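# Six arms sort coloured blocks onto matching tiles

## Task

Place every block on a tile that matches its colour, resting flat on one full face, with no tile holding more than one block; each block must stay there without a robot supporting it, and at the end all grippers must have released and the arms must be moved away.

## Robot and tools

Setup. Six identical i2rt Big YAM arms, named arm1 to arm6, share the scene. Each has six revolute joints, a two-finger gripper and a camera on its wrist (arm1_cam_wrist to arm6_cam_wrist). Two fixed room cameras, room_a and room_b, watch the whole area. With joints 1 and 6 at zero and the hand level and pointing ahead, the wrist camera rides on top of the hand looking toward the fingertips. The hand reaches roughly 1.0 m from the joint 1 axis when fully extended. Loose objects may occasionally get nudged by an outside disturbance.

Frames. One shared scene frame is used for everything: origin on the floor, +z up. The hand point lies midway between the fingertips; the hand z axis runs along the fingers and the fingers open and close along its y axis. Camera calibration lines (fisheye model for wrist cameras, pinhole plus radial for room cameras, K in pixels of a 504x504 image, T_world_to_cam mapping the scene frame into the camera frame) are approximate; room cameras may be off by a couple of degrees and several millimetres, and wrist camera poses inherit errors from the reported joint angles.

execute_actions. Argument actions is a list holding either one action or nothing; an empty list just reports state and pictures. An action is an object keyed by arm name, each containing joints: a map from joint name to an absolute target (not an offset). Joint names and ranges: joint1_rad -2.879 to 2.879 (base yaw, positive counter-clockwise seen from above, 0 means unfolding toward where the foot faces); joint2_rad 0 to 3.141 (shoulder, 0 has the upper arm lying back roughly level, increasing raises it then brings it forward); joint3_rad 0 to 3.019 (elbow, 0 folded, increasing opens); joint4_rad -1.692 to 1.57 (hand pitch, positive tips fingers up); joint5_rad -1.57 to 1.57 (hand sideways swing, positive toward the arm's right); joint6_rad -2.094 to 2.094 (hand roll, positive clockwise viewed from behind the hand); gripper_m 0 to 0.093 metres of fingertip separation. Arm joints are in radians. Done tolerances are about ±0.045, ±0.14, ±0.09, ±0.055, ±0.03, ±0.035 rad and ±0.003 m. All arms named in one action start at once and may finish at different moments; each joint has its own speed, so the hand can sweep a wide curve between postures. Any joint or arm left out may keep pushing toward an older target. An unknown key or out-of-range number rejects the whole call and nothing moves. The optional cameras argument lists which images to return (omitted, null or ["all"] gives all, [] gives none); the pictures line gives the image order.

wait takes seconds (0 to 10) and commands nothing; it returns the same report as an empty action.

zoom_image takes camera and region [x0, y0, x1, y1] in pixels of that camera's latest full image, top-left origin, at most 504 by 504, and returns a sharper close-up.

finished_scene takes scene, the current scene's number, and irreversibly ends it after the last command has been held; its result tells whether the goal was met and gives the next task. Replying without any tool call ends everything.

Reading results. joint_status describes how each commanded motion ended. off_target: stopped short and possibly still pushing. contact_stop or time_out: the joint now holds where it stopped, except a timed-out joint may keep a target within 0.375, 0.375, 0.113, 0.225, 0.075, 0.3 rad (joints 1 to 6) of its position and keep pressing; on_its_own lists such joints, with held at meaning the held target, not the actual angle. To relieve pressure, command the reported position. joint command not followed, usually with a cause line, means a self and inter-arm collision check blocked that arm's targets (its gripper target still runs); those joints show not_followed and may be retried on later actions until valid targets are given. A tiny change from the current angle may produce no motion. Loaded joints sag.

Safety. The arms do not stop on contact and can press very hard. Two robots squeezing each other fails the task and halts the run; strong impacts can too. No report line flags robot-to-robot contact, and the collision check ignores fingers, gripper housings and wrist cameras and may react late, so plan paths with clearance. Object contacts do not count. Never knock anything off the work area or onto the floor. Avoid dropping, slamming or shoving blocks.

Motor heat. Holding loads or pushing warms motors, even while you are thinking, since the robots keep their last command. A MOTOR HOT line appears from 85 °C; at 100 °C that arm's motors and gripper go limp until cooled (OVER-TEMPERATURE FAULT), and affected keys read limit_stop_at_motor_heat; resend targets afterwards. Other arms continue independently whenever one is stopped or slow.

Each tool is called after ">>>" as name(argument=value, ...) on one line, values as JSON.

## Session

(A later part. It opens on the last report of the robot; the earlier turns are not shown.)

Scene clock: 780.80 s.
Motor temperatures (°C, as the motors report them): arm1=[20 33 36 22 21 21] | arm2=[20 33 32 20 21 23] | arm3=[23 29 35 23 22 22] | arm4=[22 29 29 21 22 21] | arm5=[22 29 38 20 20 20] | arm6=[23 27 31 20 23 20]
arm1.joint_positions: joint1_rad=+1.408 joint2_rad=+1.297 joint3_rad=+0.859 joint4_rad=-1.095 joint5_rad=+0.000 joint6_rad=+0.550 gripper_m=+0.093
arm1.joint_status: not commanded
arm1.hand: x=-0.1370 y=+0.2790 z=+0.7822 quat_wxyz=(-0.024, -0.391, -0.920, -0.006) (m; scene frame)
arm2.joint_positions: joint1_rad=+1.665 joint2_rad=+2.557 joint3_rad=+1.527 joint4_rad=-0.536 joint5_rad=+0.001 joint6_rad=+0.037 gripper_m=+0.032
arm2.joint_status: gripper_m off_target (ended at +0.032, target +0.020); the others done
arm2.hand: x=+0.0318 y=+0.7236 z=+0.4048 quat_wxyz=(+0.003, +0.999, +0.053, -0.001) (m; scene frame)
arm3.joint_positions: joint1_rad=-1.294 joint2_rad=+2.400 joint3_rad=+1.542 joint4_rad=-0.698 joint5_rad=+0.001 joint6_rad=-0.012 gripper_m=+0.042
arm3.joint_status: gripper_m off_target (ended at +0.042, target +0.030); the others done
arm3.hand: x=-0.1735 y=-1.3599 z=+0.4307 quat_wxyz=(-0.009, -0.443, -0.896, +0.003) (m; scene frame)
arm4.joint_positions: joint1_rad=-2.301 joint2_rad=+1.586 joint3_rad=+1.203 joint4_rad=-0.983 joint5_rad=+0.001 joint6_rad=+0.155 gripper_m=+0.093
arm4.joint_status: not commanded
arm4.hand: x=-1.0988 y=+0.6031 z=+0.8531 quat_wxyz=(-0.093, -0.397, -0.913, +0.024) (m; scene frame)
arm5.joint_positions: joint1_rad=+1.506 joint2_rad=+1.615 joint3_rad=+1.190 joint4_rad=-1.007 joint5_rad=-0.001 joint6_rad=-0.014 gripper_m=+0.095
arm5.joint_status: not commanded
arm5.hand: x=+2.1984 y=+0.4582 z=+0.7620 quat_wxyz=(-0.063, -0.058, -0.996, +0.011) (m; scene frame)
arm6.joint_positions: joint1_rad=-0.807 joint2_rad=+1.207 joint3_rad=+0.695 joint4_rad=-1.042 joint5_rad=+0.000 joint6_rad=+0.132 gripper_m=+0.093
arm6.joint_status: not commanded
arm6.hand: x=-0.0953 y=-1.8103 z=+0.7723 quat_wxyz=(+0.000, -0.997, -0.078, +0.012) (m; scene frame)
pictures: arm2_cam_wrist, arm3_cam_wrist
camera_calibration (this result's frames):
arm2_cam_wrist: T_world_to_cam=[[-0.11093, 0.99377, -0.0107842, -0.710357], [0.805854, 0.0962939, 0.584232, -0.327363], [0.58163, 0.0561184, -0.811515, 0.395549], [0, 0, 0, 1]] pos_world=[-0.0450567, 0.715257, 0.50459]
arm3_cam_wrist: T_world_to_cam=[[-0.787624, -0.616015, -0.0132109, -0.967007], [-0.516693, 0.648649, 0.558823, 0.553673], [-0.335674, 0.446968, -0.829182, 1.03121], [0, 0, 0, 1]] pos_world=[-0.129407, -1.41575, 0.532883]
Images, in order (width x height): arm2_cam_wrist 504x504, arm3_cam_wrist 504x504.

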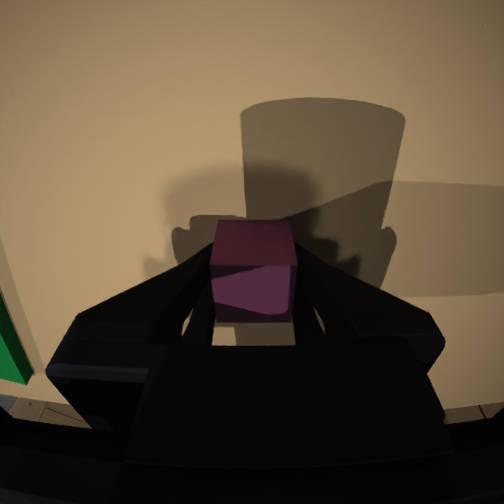

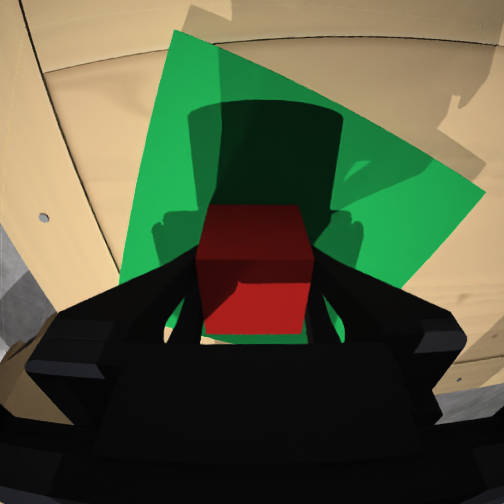

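>>> execute_actions(actions=[{"arm2":{"joints":{"joint1_rad":-0.06,"joint2_rad":1.95,"joint3_rad":1.53,"joint4_rad":-1.14,"joint6_rad":0.27}},"arm3":{"joints":{"joint1_rad":1.047,"joint2_rad":2.27,"joint3_rad":1.64,"joint4_rad":-0.90,"joint6_rad":-0.415}},"arm1":{"joints":{"joint1_rad":1.9}}}], cameras=["arm2_cam_wrist","arm3_cam_wrist"])

Scene clock: 849.07 s.
Motor temperatures (°C, as the motors report them): arm1=[20 32 36 22 21 21] | arm2=[20 35 32 20 21 23] | arm3=[23 29 35 23 22 22] | arm4=[22 29 30 21 22 21] | arm5=[22 29 38 20 20 20] | arm6=[23 26 31 20 23 20]
arm1.joint_positions: joint1_rad=+1.893 joint2_rad=+1.297 joint3_rad=+0.859 joint4_rad=-1.095 joint5_rad=+0.000 joint6_rad=+0.550 gripper_m=+0.093
arm1.joint_status: all done
arm1.hand: x=-0.1350 y=+0.4425 z=+0.7826 quat_wxyz=(-0.023, -0.158, -0.987, -0.010) (m; scene frame)
arm2.joint_positions: joint1_rad=-0.071 joint2_rad=+1.957 joint3_rad=+1.532 joint4_rad=-1.125 joint5_rad=+0.002 joint6_rad=+0.263 gripper_m=+0.032
arm2.joint_status: all done
arm2.hand: x=+0.6117 y=+1.3875 z=+0.7441 quat_wxyz=(-0.006, +0.599, -0.801, -0.004) (m; scene frame)
arm3.joint_positions: joint1_rad=+1.048 joint2_rad=+2.260 joint3_rad=+1.637 joint4_rad=-0.884 joint5_rad=-0.002 joint6_rad=-0.402 gripper_m=+0.042
arm3.joint_status: all done
arm3.hand: x=-0.4309 y=-0.2451 z=+0.5374 quat_wxyz=(-0.029, +0.787, -0.616, -0.013) (m; scene frame)
arm4.joint_positions: joint1_rad=-2.301 joint2_rad=+1.586 joint3_rad=+1.203 joint4_rad=-0.983 joint5_rad=+0.001 joint6_rad=+0.155 gripper_m=+0.093
arm4.joint_status: not commanded
arm4.hand: x=-1.0988 y=+0.6031 z=+0.8531 quat_wxyz=(-0.093, -0.397, -0.913, +0.024) (m; scene frame)
arm5.joint_positions: joint1_rad=+1.506 joint2_rad=+1.615 joint3_rad=+1.190 joint4_rad=-1.007 joint5_rad=-0.001 joint6_rad=-0.014 gripper_m=+0.095
arm5.joint_status: not commanded
arm5.hand: x=+2.1984 y=+0.4582 z=+0.7620 quat_wxyz=(-0.063, -0.058, -0.996, +0.011) (m; scene frame)
arm6.joint_positions: joint1_rad=-0.807 joint2_rad=+1.207 joint3_rad=+0.695 joint4_rad=-1.042 joint5_rad=+0.000 joint6_rad=+0.132 gripper_m=+0.093
arm6.joint_status: not commanded
arm6.hand: x=-0.0953 y=-1.8103 z=+0.7723 quat_wxyz=(+0.000, -0.997, -0.078, +0.012) (m; scene frame)
pictures: arm2_cam_wrist, arm3_cam_wrist
camera_calibration (this result's frames):
arm2_cam_wrist: T_world_to_cam=[[0.960862, -0.277, -0.00388187, -0.19969], [-0.224383, -0.78641, 0.57551, 0.804596], [-0.162469, -0.552115, -0.817785, 1.60008], [0, 0, 0, 1]] pos_world=[0.632376, 1.46086, 0.844696]
arm3_cam_wrist: T_world_to_cam=[[0.967814, 0.250997, 0.018355, 0.470358], [0.203849, -0.824608, 0.527699, -0.395971], [0.147586, -0.506973, -0.849233, 0.520185], [0, 0, 0, 1]] pos_world=[-0.451273, -0.180859, 0.642078]
Images, in order (width x height): arm2_cam_wrist 504x504, arm3_cam_wrist 504x504.

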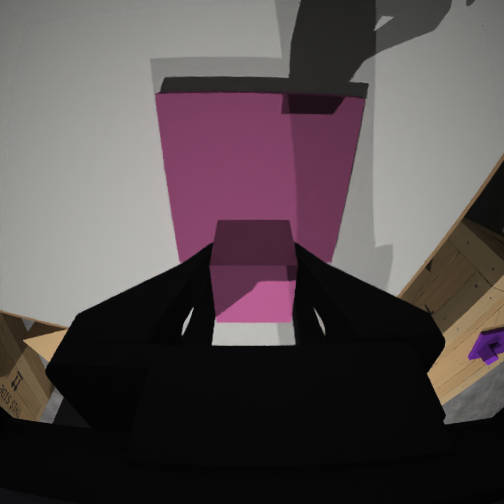

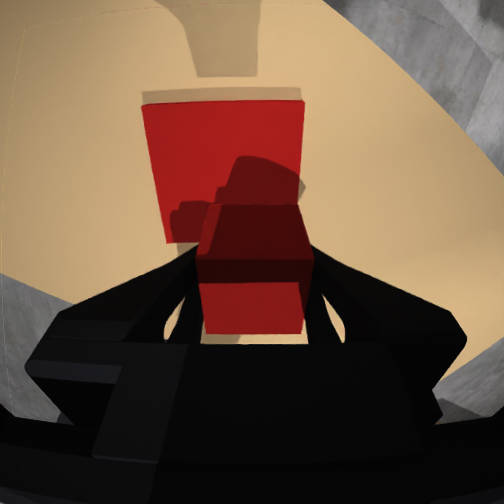

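>>> execute_actions(actions=[], cameras=["arm2_cam_wrist", "arm3_cam_wrist"])

Scene clock: 889.43 s.
Motor temperatures (°C, as the motors report them): arm1=[20 31 36 22 21 21] | arm2=[20 35 33 20 21 23] | arm3=[23 30 35 23 22 22] | arm4=[22 29 30 21 22 21] | arm5=[22 30 38 20 20 20] | arm6=[23 25 32 20 23 20]
arm1.joint_positions: joint1_rad=+1.893 joint2_rad=+1.297 joint3_rad=+0.859 joint4_rad=-1.095 joint5_rad=+0.000 joint6_rad=+0.550 gripper_m=+0.093
arm1.joint_status: all done
arm1.hand: x=-0.1350 y=+0.4425 z=+0.7826 quat_wxyz=(-0.023, -0.158, -0.987, -0.010) (m; scene frame)
arm2.joint_positions: joint1_rad=-0.071 joint2_rad=+1.957 joint3_rad=+1.532 joint4_rad=-1.125 joint5_rad=+0.002 joint6_rad=+0.263 gripper_m=+0.032
arm2.joint_status: all done
arm2.hand: x=+0.6117 y=+1.3875 z=+0.7441 quat_wxyz=(-0.006, +0.599, -0.801, -0.004) (m; scene frame)
arm3.joint_positions: joint1_rad=+1.048 joint2_rad=+2.260 joint3_rad=+1.637 joint4_rad=-0.884 joint5_rad=-0.002 joint6_rad=-0.402 gripper_m=+0.042
arm3.joint_status: all done
arm3.hand: x=-0.4309 y=-0.2451 z=+0.5374 quat_wxyz=(-0.029, +0.787, -0.616, -0.013) (m; scene frame)
arm4.joint_positions: joint1_rad=-2.301 joint2_rad=+1.586 joint3_rad=+1.203 joint4_rad=-0.983 joint5_rad=+0.001 joint6_rad=+0.155 gripper_m=+0.093
arm4.joint_status: not commanded
arm4.hand: x=-1.0988 y=+0.6031 z=+0.8531 quat_wxyz=(-0.093, -0.397, -0.913, +0.024) (m; scene frame)
arm5.joint_positions: joint1_rad=+1.506 joint2_rad=+1.615 joint3_rad=+1.190 joint4_rad=-1.007 joint5_rad=-0.001 joint6_rad=-0.014 gripper_m=+0.095
arm5.joint_status: not commanded
arm5.hand: x=+2.1984 y=+0.4582 z=+0.7620 quat_wxyz=(-0.063, -0.058, -0.996, +0.011) (m; scene frame)
arm6.joint_positions: joint1_rad=-0.807 joint2_rad=+1.207 joint3_rad=+0.695 joint4_rad=-1.042 joint5_rad=+0.000 joint6_rad=+0.132 gripper_m=+0.093
arm6.joint_status: not commanded
arm6.hand: x=-0.0953 y=-1.8103 z=+0.7723 quat_wxyz=(+0.000, -0.997, -0.078, +0.012) (m; scene frame)
pictures: arm2_cam_wrist, arm3_cam_wrist
camera_calibration (this result's frames):
arm2_cam_wrist: T_world_to_cam=[[0.960862, -0.277, -0.00388187, -0.19969], [-0.224383, -0.78641, 0.57551, 0.804596], [-0.162469, -0.552115, -0.817785, 1.60008], [0, 0, 0, 1]] pos_world=[0.632376, 1.46086, 0.844696]
arm3_cam_wrist: T_world_to_cam=[[0.967814, 0.250997, 0.018355, 0.470358], [0.203849, -0.824608, 0.527699, -0.395971], [0.147586, -0.506973, -0.849233, 0.520185], [0, 0, 0, 1]] pos_world=[-0.451273, -0.180859, 0.642078]
Images, in order (width x height): arm2_cam_wrist 504x504, arm3_cam_wrist 504x504.

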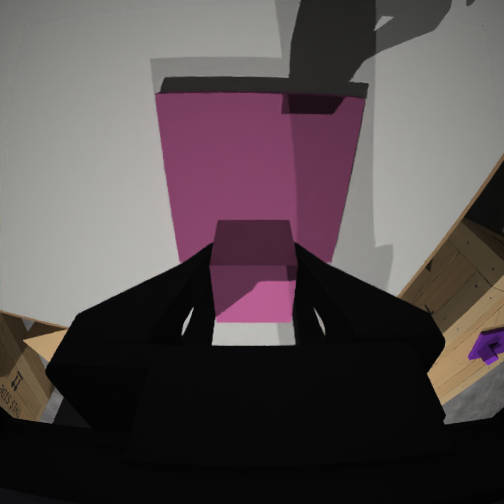

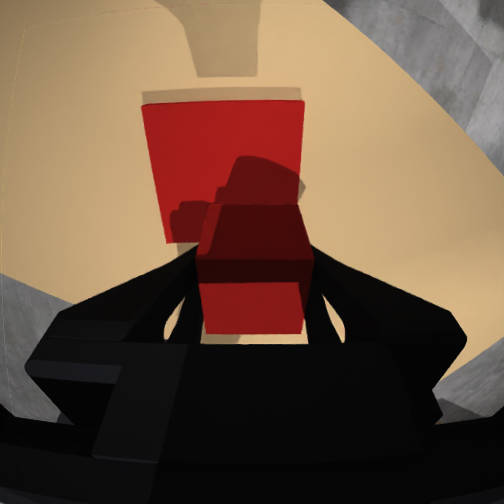

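>>> execute_actions(actions=[{"arm2":{"joints":{"joint2_rad":2.065,"joint3_rad":1.456,"joint4_rad":-0.945}},"arm3":{"joints":{"joint1_rad":1.09,"joint2_rad":2.43,"joint3_rad":1.70,"joint4_rad":-0.79,"joint6_rad":-0.37}}}], cameras=["arm2_cam_wrist", "arm3_cam_wrist"])

Scene clock: 962.07 s.
Motor temperatures (°C, as the motors report them): arm1=[20 30 37 22 21 21] | arm2=[20 35 33 20 21 23] | arm3=[23 31 35 23 22 22] | arm4=[22 29 30 21 22 21] | arm5=[22 30 39 20 20 20] | arm6=[23 25 32 20 23 20]
arm1.joint_positions: joint1_rad=+1.893 joint2_rad=+1.297 joint3_rad=+0.859 joint4_rad=-1.095 joint5_rad=+0.000 joint6_rad=+0.550 gripper_m=+0.093
arm1.joint_status: not commanded
arm1.hand: x=-0.1350 y=+0.4425 z=+0.7826 quat_wxyz=(-0.023, -0.158, -0.987, -0.010) (m; scene frame)
arm2.joint_positions: joint1_rad=-0.070 joint2_rad=+2.067 joint3_rad=+1.457 joint4_rad=-0.964 joint5_rad=+0.001 joint6_rad=+0.263 gripper_m=+0.032
arm2.joint_status: all done
arm2.hand: x=+0.6106 y=+1.3806 z=+0.6582 quat_wxyz=(+0.002, +0.600, -0.800, +0.005) (m; scene frame)
arm3.joint_positions: joint1_rad=+1.093 joint2_rad=+2.443 joint3_rad=+1.680 joint4_rad=-0.804 joint5_rad=-0.002 joint6_rad=-0.385 gripper_m=+0.042
arm3.joint_status: all done
arm3.hand: x=-0.4601 y=-0.2497 z=+0.4381 quat_wxyz=(-0.003, +0.796, -0.605, +0.001) (m; scene frame)
arm4.joint_positions: joint1_rad=-2.301 joint2_rad=+1.586 joint3_rad=+1.203 joint4_rad=-0.983 joint5_rad=+0.001 joint6_rad=+0.155 gripper_m=+0.093
arm4.joint_status: not commanded
arm4.hand: x=-1.0988 y=+0.6031 z=+0.8531 quat_wxyz=(-0.093, -0.397, -0.913, +0.024) (m; scene frame)
arm5.joint_positions: joint1_rad=+1.506 joint2_rad=+1.615 joint3_rad=+1.190 joint4_rad=-1.007 joint5_rad=-0.001 joint6_rad=-0.014 gripper_m=+0.095
arm5.joint_status: not commanded
arm5.hand: x=+2.1984 y=+0.4582 z=+0.7620 quat_wxyz=(-0.063, -0.058, -0.996, +0.011) (m; scene frame)
arm6.joint_positions: joint1_rad=-0.807 joint2_rad=+1.207 joint3_rad=+0.695 joint4_rad=-1.042 joint5_rad=+0.000 joint6_rad=+0.132 gripper_m=+0.093
arm6.joint_status: not commanded
arm6.hand: x=-0.0953 y=-1.8103 z=+0.7723 quat_wxyz=(+0.000, -0.997, -0.078, +0.012) (m; scene frame)
pictures: arm2_cam_wrist, arm3_cam_wrist
camera_calibration (this result's frames):
arm2_cam_wrist: T_world_to_cam=[[0.961268, -0.275612, 0.00104333, -0.206332], [-0.222255, -0.772922, 0.594302, 0.816032], [-0.16299, -0.571516, -0.804241, 1.54409], [0, 0, 0, 1]] pos_world=[0.631379, 1.45633, 0.757067]
arm3_cam_wrist: T_world_to_cam=[[0.960391, 0.278596, -0.0058473, 0.515649], [0.231416, -0.785707, 0.573682, -0.339103], [0.155231, -0.552312, -0.819057, 0.416786], [0, 0, 0, 1]] pos_world=[-0.48145, -0.179897, 0.538924]
Images, in order (width x height): arm2_cam_wrist 504x504, arm3_cam_wrist 504x504.

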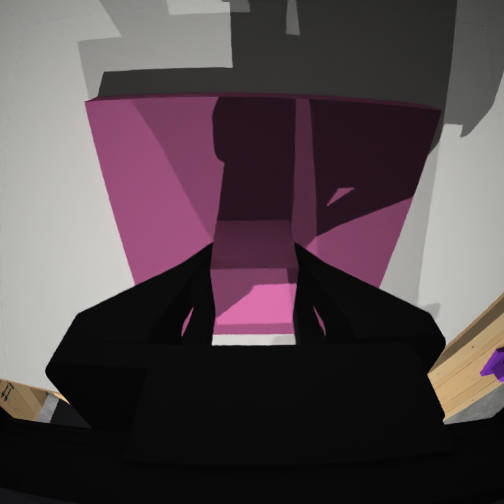

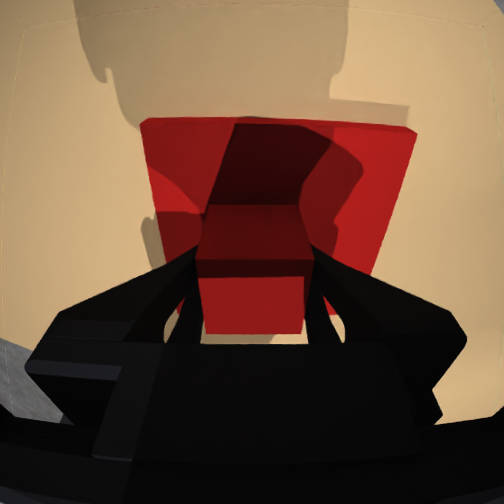

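>>> execute_actions(actions=[{"arm2":{"joints":{"joint2_rad":2.075,"gripper_m":0.06}},"arm3":{"joints":{"joint2_rad":2.45,"gripper_m":0.07}}}], cameras=[])

>>> execute_actions(actions=[{"arm2":{"joints":{"joint2_rad":1.7,"joint3_rad":1.35,"joint4_rad":-1.1,"gripper_m":0.093}},"arm3":{"joints":{"joint2_rad":2.0,"joint3_rad":1.5,"joint4_rad":-0.95,"gripper_m":0.093}}}], cameras=["arm2_cam_wrist", "arm3_cam_wrist", "room_a", "room_b"])

Scene clock: 1003.30 s.
Motor temperatures (°C, as the motors report them): arm1=[20 30 37 22 21 21] | arm2=[20 36 33 20 21 23] | arm3=[23 32 36 23 22 22] | arm4=[22 29 30 21 22 21] | arm5=[22 30 39 20 20 20] | arm6=[23 24 32 20 23 20]
arm1.joint_positions: joint1_rad=+1.893 joint2_rad=+1.297 joint3_rad=+0.859 joint4_rad=-1.095 joint5_rad=+0.000 joint6_rad=+0.550 gripper_m=+0.093
arm1.joint_status: not commanded
arm1.hand: x=-0.1350 y=+0.4425 z=+0.7826 quat_wxyz=(-0.023, -0.158, -0.987, -0.010) (m; scene frame)
arm2.joint_positions: joint1_rad=-0.070 joint2_rad=+2.068 joint3_rad=+1.457 joint4_rad=-0.960 joint5_rad=+0.001 joint6_rad=+0.263 gripper_m=+0.060
arm2.joint_status: all done
arm2.hand: x=+0.6107 y=+1.3813 z=+0.6578 quat_wxyz=(+0.001, +0.600, -0.800, +0.004) (m; scene frame)
arm3.joint_positions: joint1_rad=+1.093 joint2_rad=+2.443 joint3_rad=+1.680 joint4_rad=-0.804 joint5_rad=-0.002 joint6_rad=-0.385 gripper_m=+0.070
arm3.joint_status: all done
arm3.hand: x=-0.4601 y=-0.2497 z=+0.4381 quat_wxyz=(-0.003, +0.796, -0.605, +0.001) (m; scene frame)
arm4.joint_positions: joint1_rad=-2.301 joint2_rad=+1.586 joint3_rad=+1.203 joint4_rad=-0.983 joint5_rad=+0.001 joint6_rad=+0.155 gripper_m=+0.093
arm4.joint_status: not commanded
arm4.hand: x=-1.0988 y=+0.6031 z=+0.8531 quat_wxyz=(-0.093, -0.397, -0.913, +0.024) (m; scene frame)
arm5.joint_positions: joint1_rad=+1.506 joint2_rad=+1.615 joint3_rad=+1.190 joint4_rad=-1.007 joint5_rad=-0.001 joint6_rad=-0.014 gripper_m=+0.095
arm5.joint_status: not commanded
arm5.hand: x=+2.1984 y=+0.4582 z=+0.7620 quat_wxyz=(-0.063, -0.058, -0.996, +0.011) (m; scene frame)
arm6.joint_positions: joint1_rad=-0.807 joint2_rad=+1.207 joint3_rad=+0.695 joint4_rad=-1.042 joint5_rad=+0.000 joint6_rad=+0.132 gripper_m=+0.093
arm6.joint_status: not commanded
arm6.hand: x=-0.0953 y=-1.8103 z=+0.7723 quat_wxyz=(+0.000, -0.997, -0.078, +0.012) (m; scene frame)
pictures: none
No camera images: the call's "cameras" was empty. Leave "cameras" out to get every camera's image.

Scene clock: 1004.80 s.
Motor temperatures (°C, as the motors report them): arm1=[20 30 37 22 21 21] | arm2=[20 36 33 20 21 23] | arm3=[23 32 36 23 22 22] | arm4=[22 29 30 21 22 21] | arm5=[22 30 39 20 20 20] | arm6=[23 24 32 20 23 20]
arm1.joint_positions: joint1_rad=+1.893 joint2_rad=+1.297 joint3_rad=+0.859 joint4_rad=-1.095 joint5_rad=+0.000 joint6_rad=+0.550 gripper_m=+0.093
arm1.joint_status: not commanded
arm1.hand: x=-0.1350 y=+0.4425 z=+0.7826 quat_wxyz=(-0.023, -0.158, -0.987, -0.010) (m; scene frame)
arm2.joint_positions: joint1_rad=-0.070 joint2_rad=+1.701 joint3_rad=+1.329 joint4_rad=-1.087 joint5_rad=+0.001 joint6_rad=+0.264 gripper_m=+0.093
arm2.joint_status: all done
arm2.hand: x=+0.6093 y=+1.3293 z=+0.8064 quat_wxyz=(-0.033, +0.599, -0.799, -0.041) (m; scene frame)
arm3.joint_positions: joint1_rad=+1.093 joint2_rad=+1.982 joint3_rad=+1.491 joint4_rad=-0.940 joint5_rad=-0.002 joint6_rad=-0.384 gripper_m=+0.093
arm3.joint_status: all done
arm3.hand: x=-0.4643 y=-0.2752 z=+0.6527 quat_wxyz=(-0.061, +0.794, -0.603, -0.034) (m; scene frame)
arm4.joint_positions: joint1_rad=-2.301 joint2_rad=+1.586 joint3_rad=+1.203 joint4_rad=-0.983 joint5_rad=+0.001 joint6_rad=+0.155 gripper_m=+0.093
arm4.joint_status: not commanded
arm4.hand: x=-1.0988 y=+0.6031 z=+0.8531 quat_wxyz=(-0.093, -0.397, -0.913, +0.024) (m; scene frame)
arm5.joint_positions: joint1_rad=+1.506 joint2_rad=+1.615 joint3_rad=+1.190 joint4_rad=-1.007 joint5_rad=-0.001 joint6_rad=-0.014 gripper_m=+0.095
arm5.joint_status: not commanded
arm5.hand: x=+2.1984 y=+0.4582 z=+0.7620 quat_wxyz=(-0.063, -0.058, -0.996, +0.011) (m; scene frame)
arm6.joint_positions: joint1_rad=-0.807 joint2_rad=+1.207 joint3_rad=+0.695 joint4_rad=-1.042 joint5_rad=+0.000 joint6_rad=+0.132 gripper_m=+0.093
arm6.joint_status: not commanded
arm6.hand: x=-0.0953 y=-1.8103 z=+0.7723 quat_wxyz=(+0.000, -0.997, -0.078, +0.012) (m; scene frame)
pictures: arm2_cam_wrist, arm3_cam_wrist, room_a, room_b
camera_calibration (this result's frames):
arm2_cam_wrist: T_world_to_cam=[[0.961261, -0.274168, -0.0284506, -0.197427], [-0.223688, -0.836229, 0.500684, 0.848567], [-0.161063, -0.474924, -0.865163, 1.55329], [0, 0, 0, 1]] pos_world=[0.62977, 1.39316, 0.913364]
arm3_cam_wrist: T_world_to_cam=[[0.960061, 0.27595, 0.0462072, 0.493245], [0.223523, -0.855784, 0.466552, -0.434331], [0.168289, -0.43759, -0.883286, 0.658655], [0, 0, 0, 1]] pos_world=[-0.487307, -0.219584, 0.761628]
Images, in order (width x height): arm2_cam_wrist 504x504, arm3_cam_wrist 504x504, room_a 504x504, room_b 504x504.

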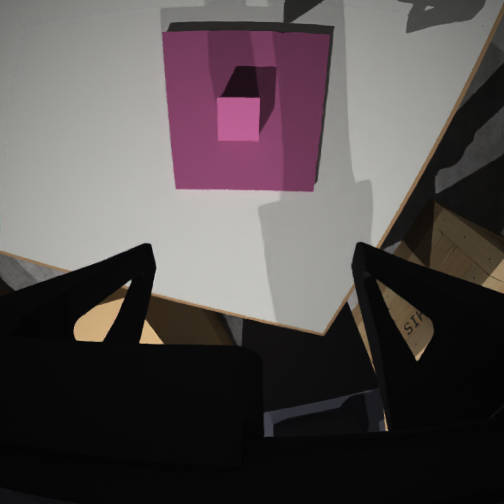

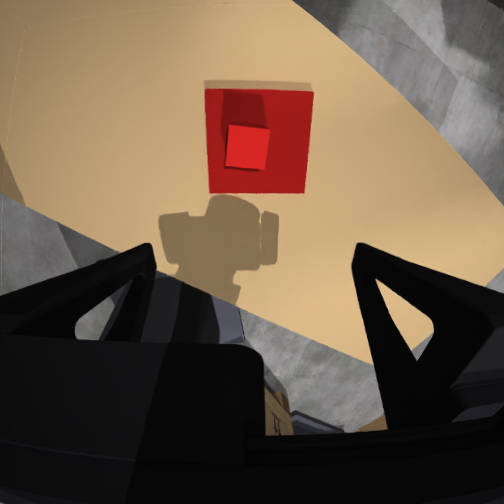

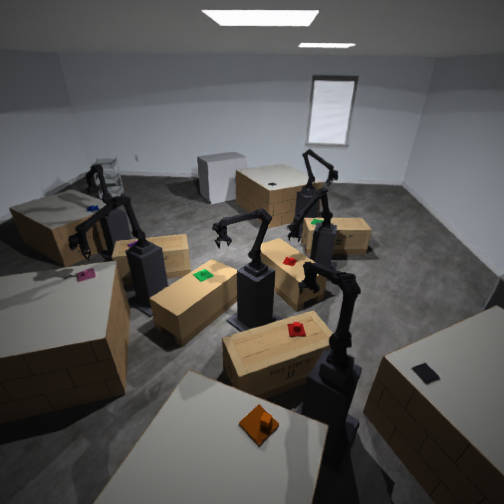

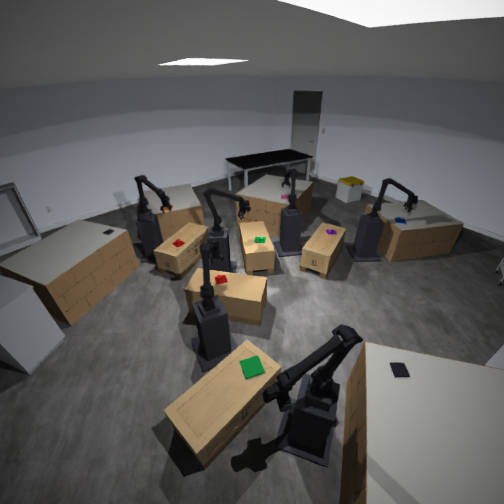

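>>> zoom_image(camera="room_a", region=[200, 300, 340, 460])

>>> zoom_image(camera="room_b", region=[230, 190, 430, 270])

>>> zoom_image(camera="room_a", region=[60, 190, 240, 300])

Region (200, 300, 340, 460) of room_a's 504x504 image, scaled by 3.150, with more detail than that image has; it fills the left 441 columns of this view, and the rest is white.

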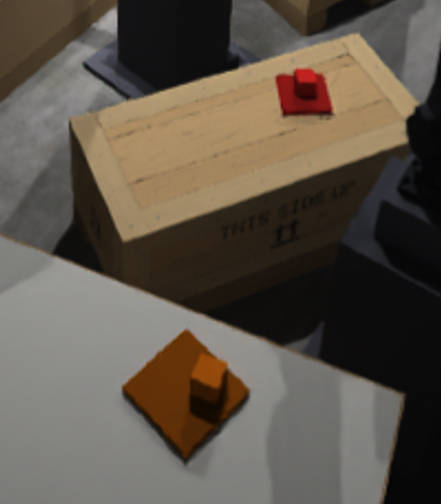

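Region (230, 190, 430, 270) of room_b's 504x504 image, scaled by 2.520, with more detail than that image has; it fills the top 202 rows of this view, and the rest is white.

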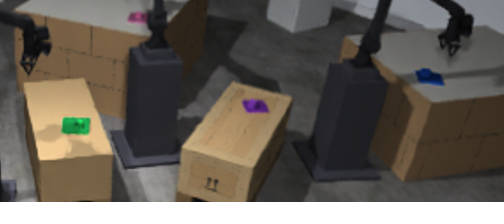

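Region (60, 190, 240, 300) of room_a's 504x504 image, scaled by 2.800, with more detail than that image has.

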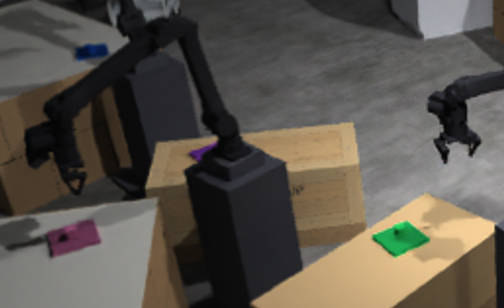

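>>> execute_actions(actions=[], cameras=["arm5_cam_wrist", "arm4_cam_wrist", "arm1_cam_wrist"])

Scene clock: 1032.70 s.
Motor temperatures (°C, as the motors report them): arm1=[20 30 37 22 21 21] | arm2=[20 35 35 20 21 23] | arm3=[23 31 37 23 22 22] | arm4=[22 29 30 21 22 21] | arm5=[22 30 39 20 20 20] | arm6=[23 24 32 20 23 20]
arm1.joint_positions: joint1_rad=+1.893 joint2_rad=+1.297 joint3_rad=+0.859 joint4_rad=-1.095 joint5_rad=+0.000 joint6_rad=+0.550 gripper_m=+0.093
arm1.joint_status: not commanded
arm1.hand: x=-0.1350 y=+0.4425 z=+0.7826 quat_wxyz=(-0.023, -0.158, -0.987, -0.010) (m; scene frame)
arm2.joint_positions: joint1_rad=-0.070 joint2_rad=+1.701 joint3_rad=+1.329 joint4_rad=-1.087 joint5_rad=+0.001 joint6_rad=+0.264 gripper_m=+0.093
arm2.joint_status: all done
arm2.hand: x=+0.6093 y=+1.3293 z=+0.8064 quat_wxyz=(-0.033, +0.599, -0.799, -0.041) (m; scene frame)
arm3.joint_positions: joint1_rad=+1.093 joint2_rad=+1.982 joint3_rad=+1.491 joint4_rad=-0.940 joint5_rad=-0.002 joint6_rad=-0.384 gripper_m=+0.093
arm3.joint_status: all done
arm3.hand: x=-0.4643 y=-0.2752 z=+0.6527 quat_wxyz=(-0.061, +0.794, -0.603, -0.034) (m; scene frame)
arm4.joint_positions: joint1_rad=-2.301 joint2_rad=+1.586 joint3_rad=+1.203 joint4_rad=-0.983 joint5_rad=+0.001 joint6_rad=+0.155 gripper_m=+0.093
arm4.joint_status: not commanded
arm4.hand: x=-1.0988 y=+0.6031 z=+0.8531 quat_wxyz=(-0.093, -0.397, -0.913, +0.024) (m; scene frame)
arm5.joint_positions: joint1_rad=+1.506 joint2_rad=+1.615 joint3_rad=+1.190 joint4_rad=-1.007 joint5_rad=-0.001 joint6_rad=-0.014 gripper_m=+0.095
arm5.joint_status: not commanded
arm5.hand: x=+2.1984 y=+0.4582 z=+0.7620 quat_wxyz=(-0.063, -0.058, -0.996, +0.011) (m; scene frame)
arm6.joint_positions: joint1_rad=-0.807 joint2_rad=+1.207 joint3_rad=+0.695 joint4_rad=-1.042 joint5_rad=+0.000 joint6_rad=+0.132 gripper_m=+0.093
arm6.joint_status: not commanded
arm6.hand: x=-0.0953 y=-1.8103 z=+0.7723 quat_wxyz=(+0.000, -0.997, -0.078, +0.012) (m; scene frame)
pictures: arm1_cam_wrist, arm4_cam_wrist, arm5_cam_wrist
camera_calibration (this result's frames):
arm1_cam_wrist: T_world_to_cam=[[-0.300178, -0.953564, -0.0246642, 0.399754], [-0.796402, 0.236305, 0.55669, -0.645742], [-0.525012, 0.186749, -0.830354, 0.622762], [0, 0, 0, 1]] pos_world=[-0.0673158, 0.417484, 0.886451]
arm4_cam_wrist: T_world_to_cam=[[-0.728825, -0.684028, -0.0303355, -0.362171], [-0.630366, 0.653033, 0.419746, -1.44153], [-0.267308, 0.325044, -0.907134, 0.410312], [0, 0, 0, 1]] pos_world=[-1.06297, 0.560259, 0.966297]
arm5_cam_wrist: T_world_to_cam=[[-0.107518, -0.993763, 0.0295934, 0.666306], [-0.873667, 0.108647, 0.474237, 1.50873], [-0.474495, 0.0251343, -0.8799, 1.82577], [0, 0, 0, 1]] pos_world=[2.25608, 0.452341, 0.871278]
Images, in order (width x height): arm1_cam_wrist 504x504, arm4_cam_wrist 504x504, arm5_cam_wrist 504x504.

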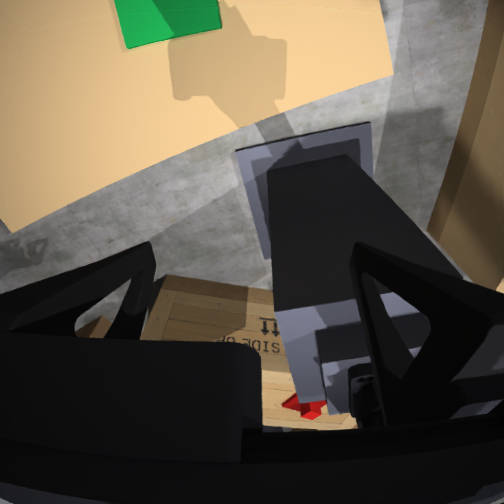

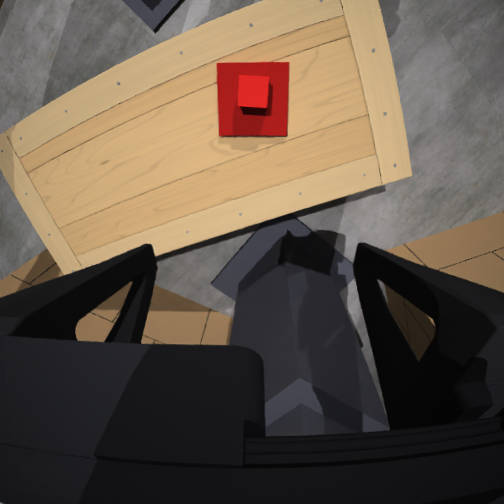

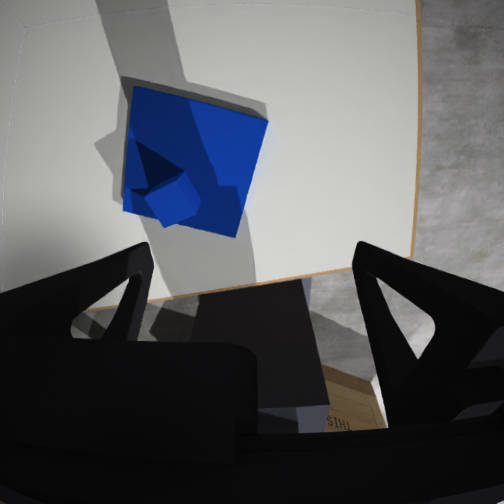

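>>> zoom_image(camera="arm5_cam_wrist", region=[100, 130, 260, 250])

Region (100, 130, 260, 250) of arm5_cam_wrist's 504x504 image, scaled by 3.150, with more detail than that image has; it fills the top 378 rows of this view, and the rest is white.

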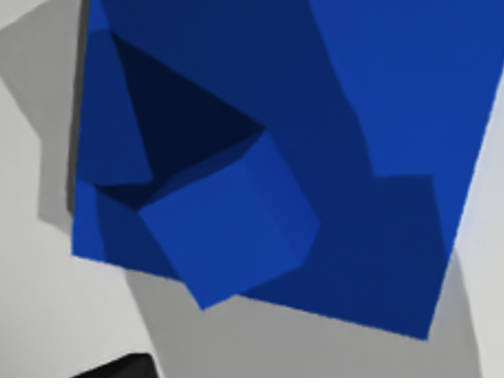

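>>> finished_scene(scene=1)

The scene is finished: the task was done.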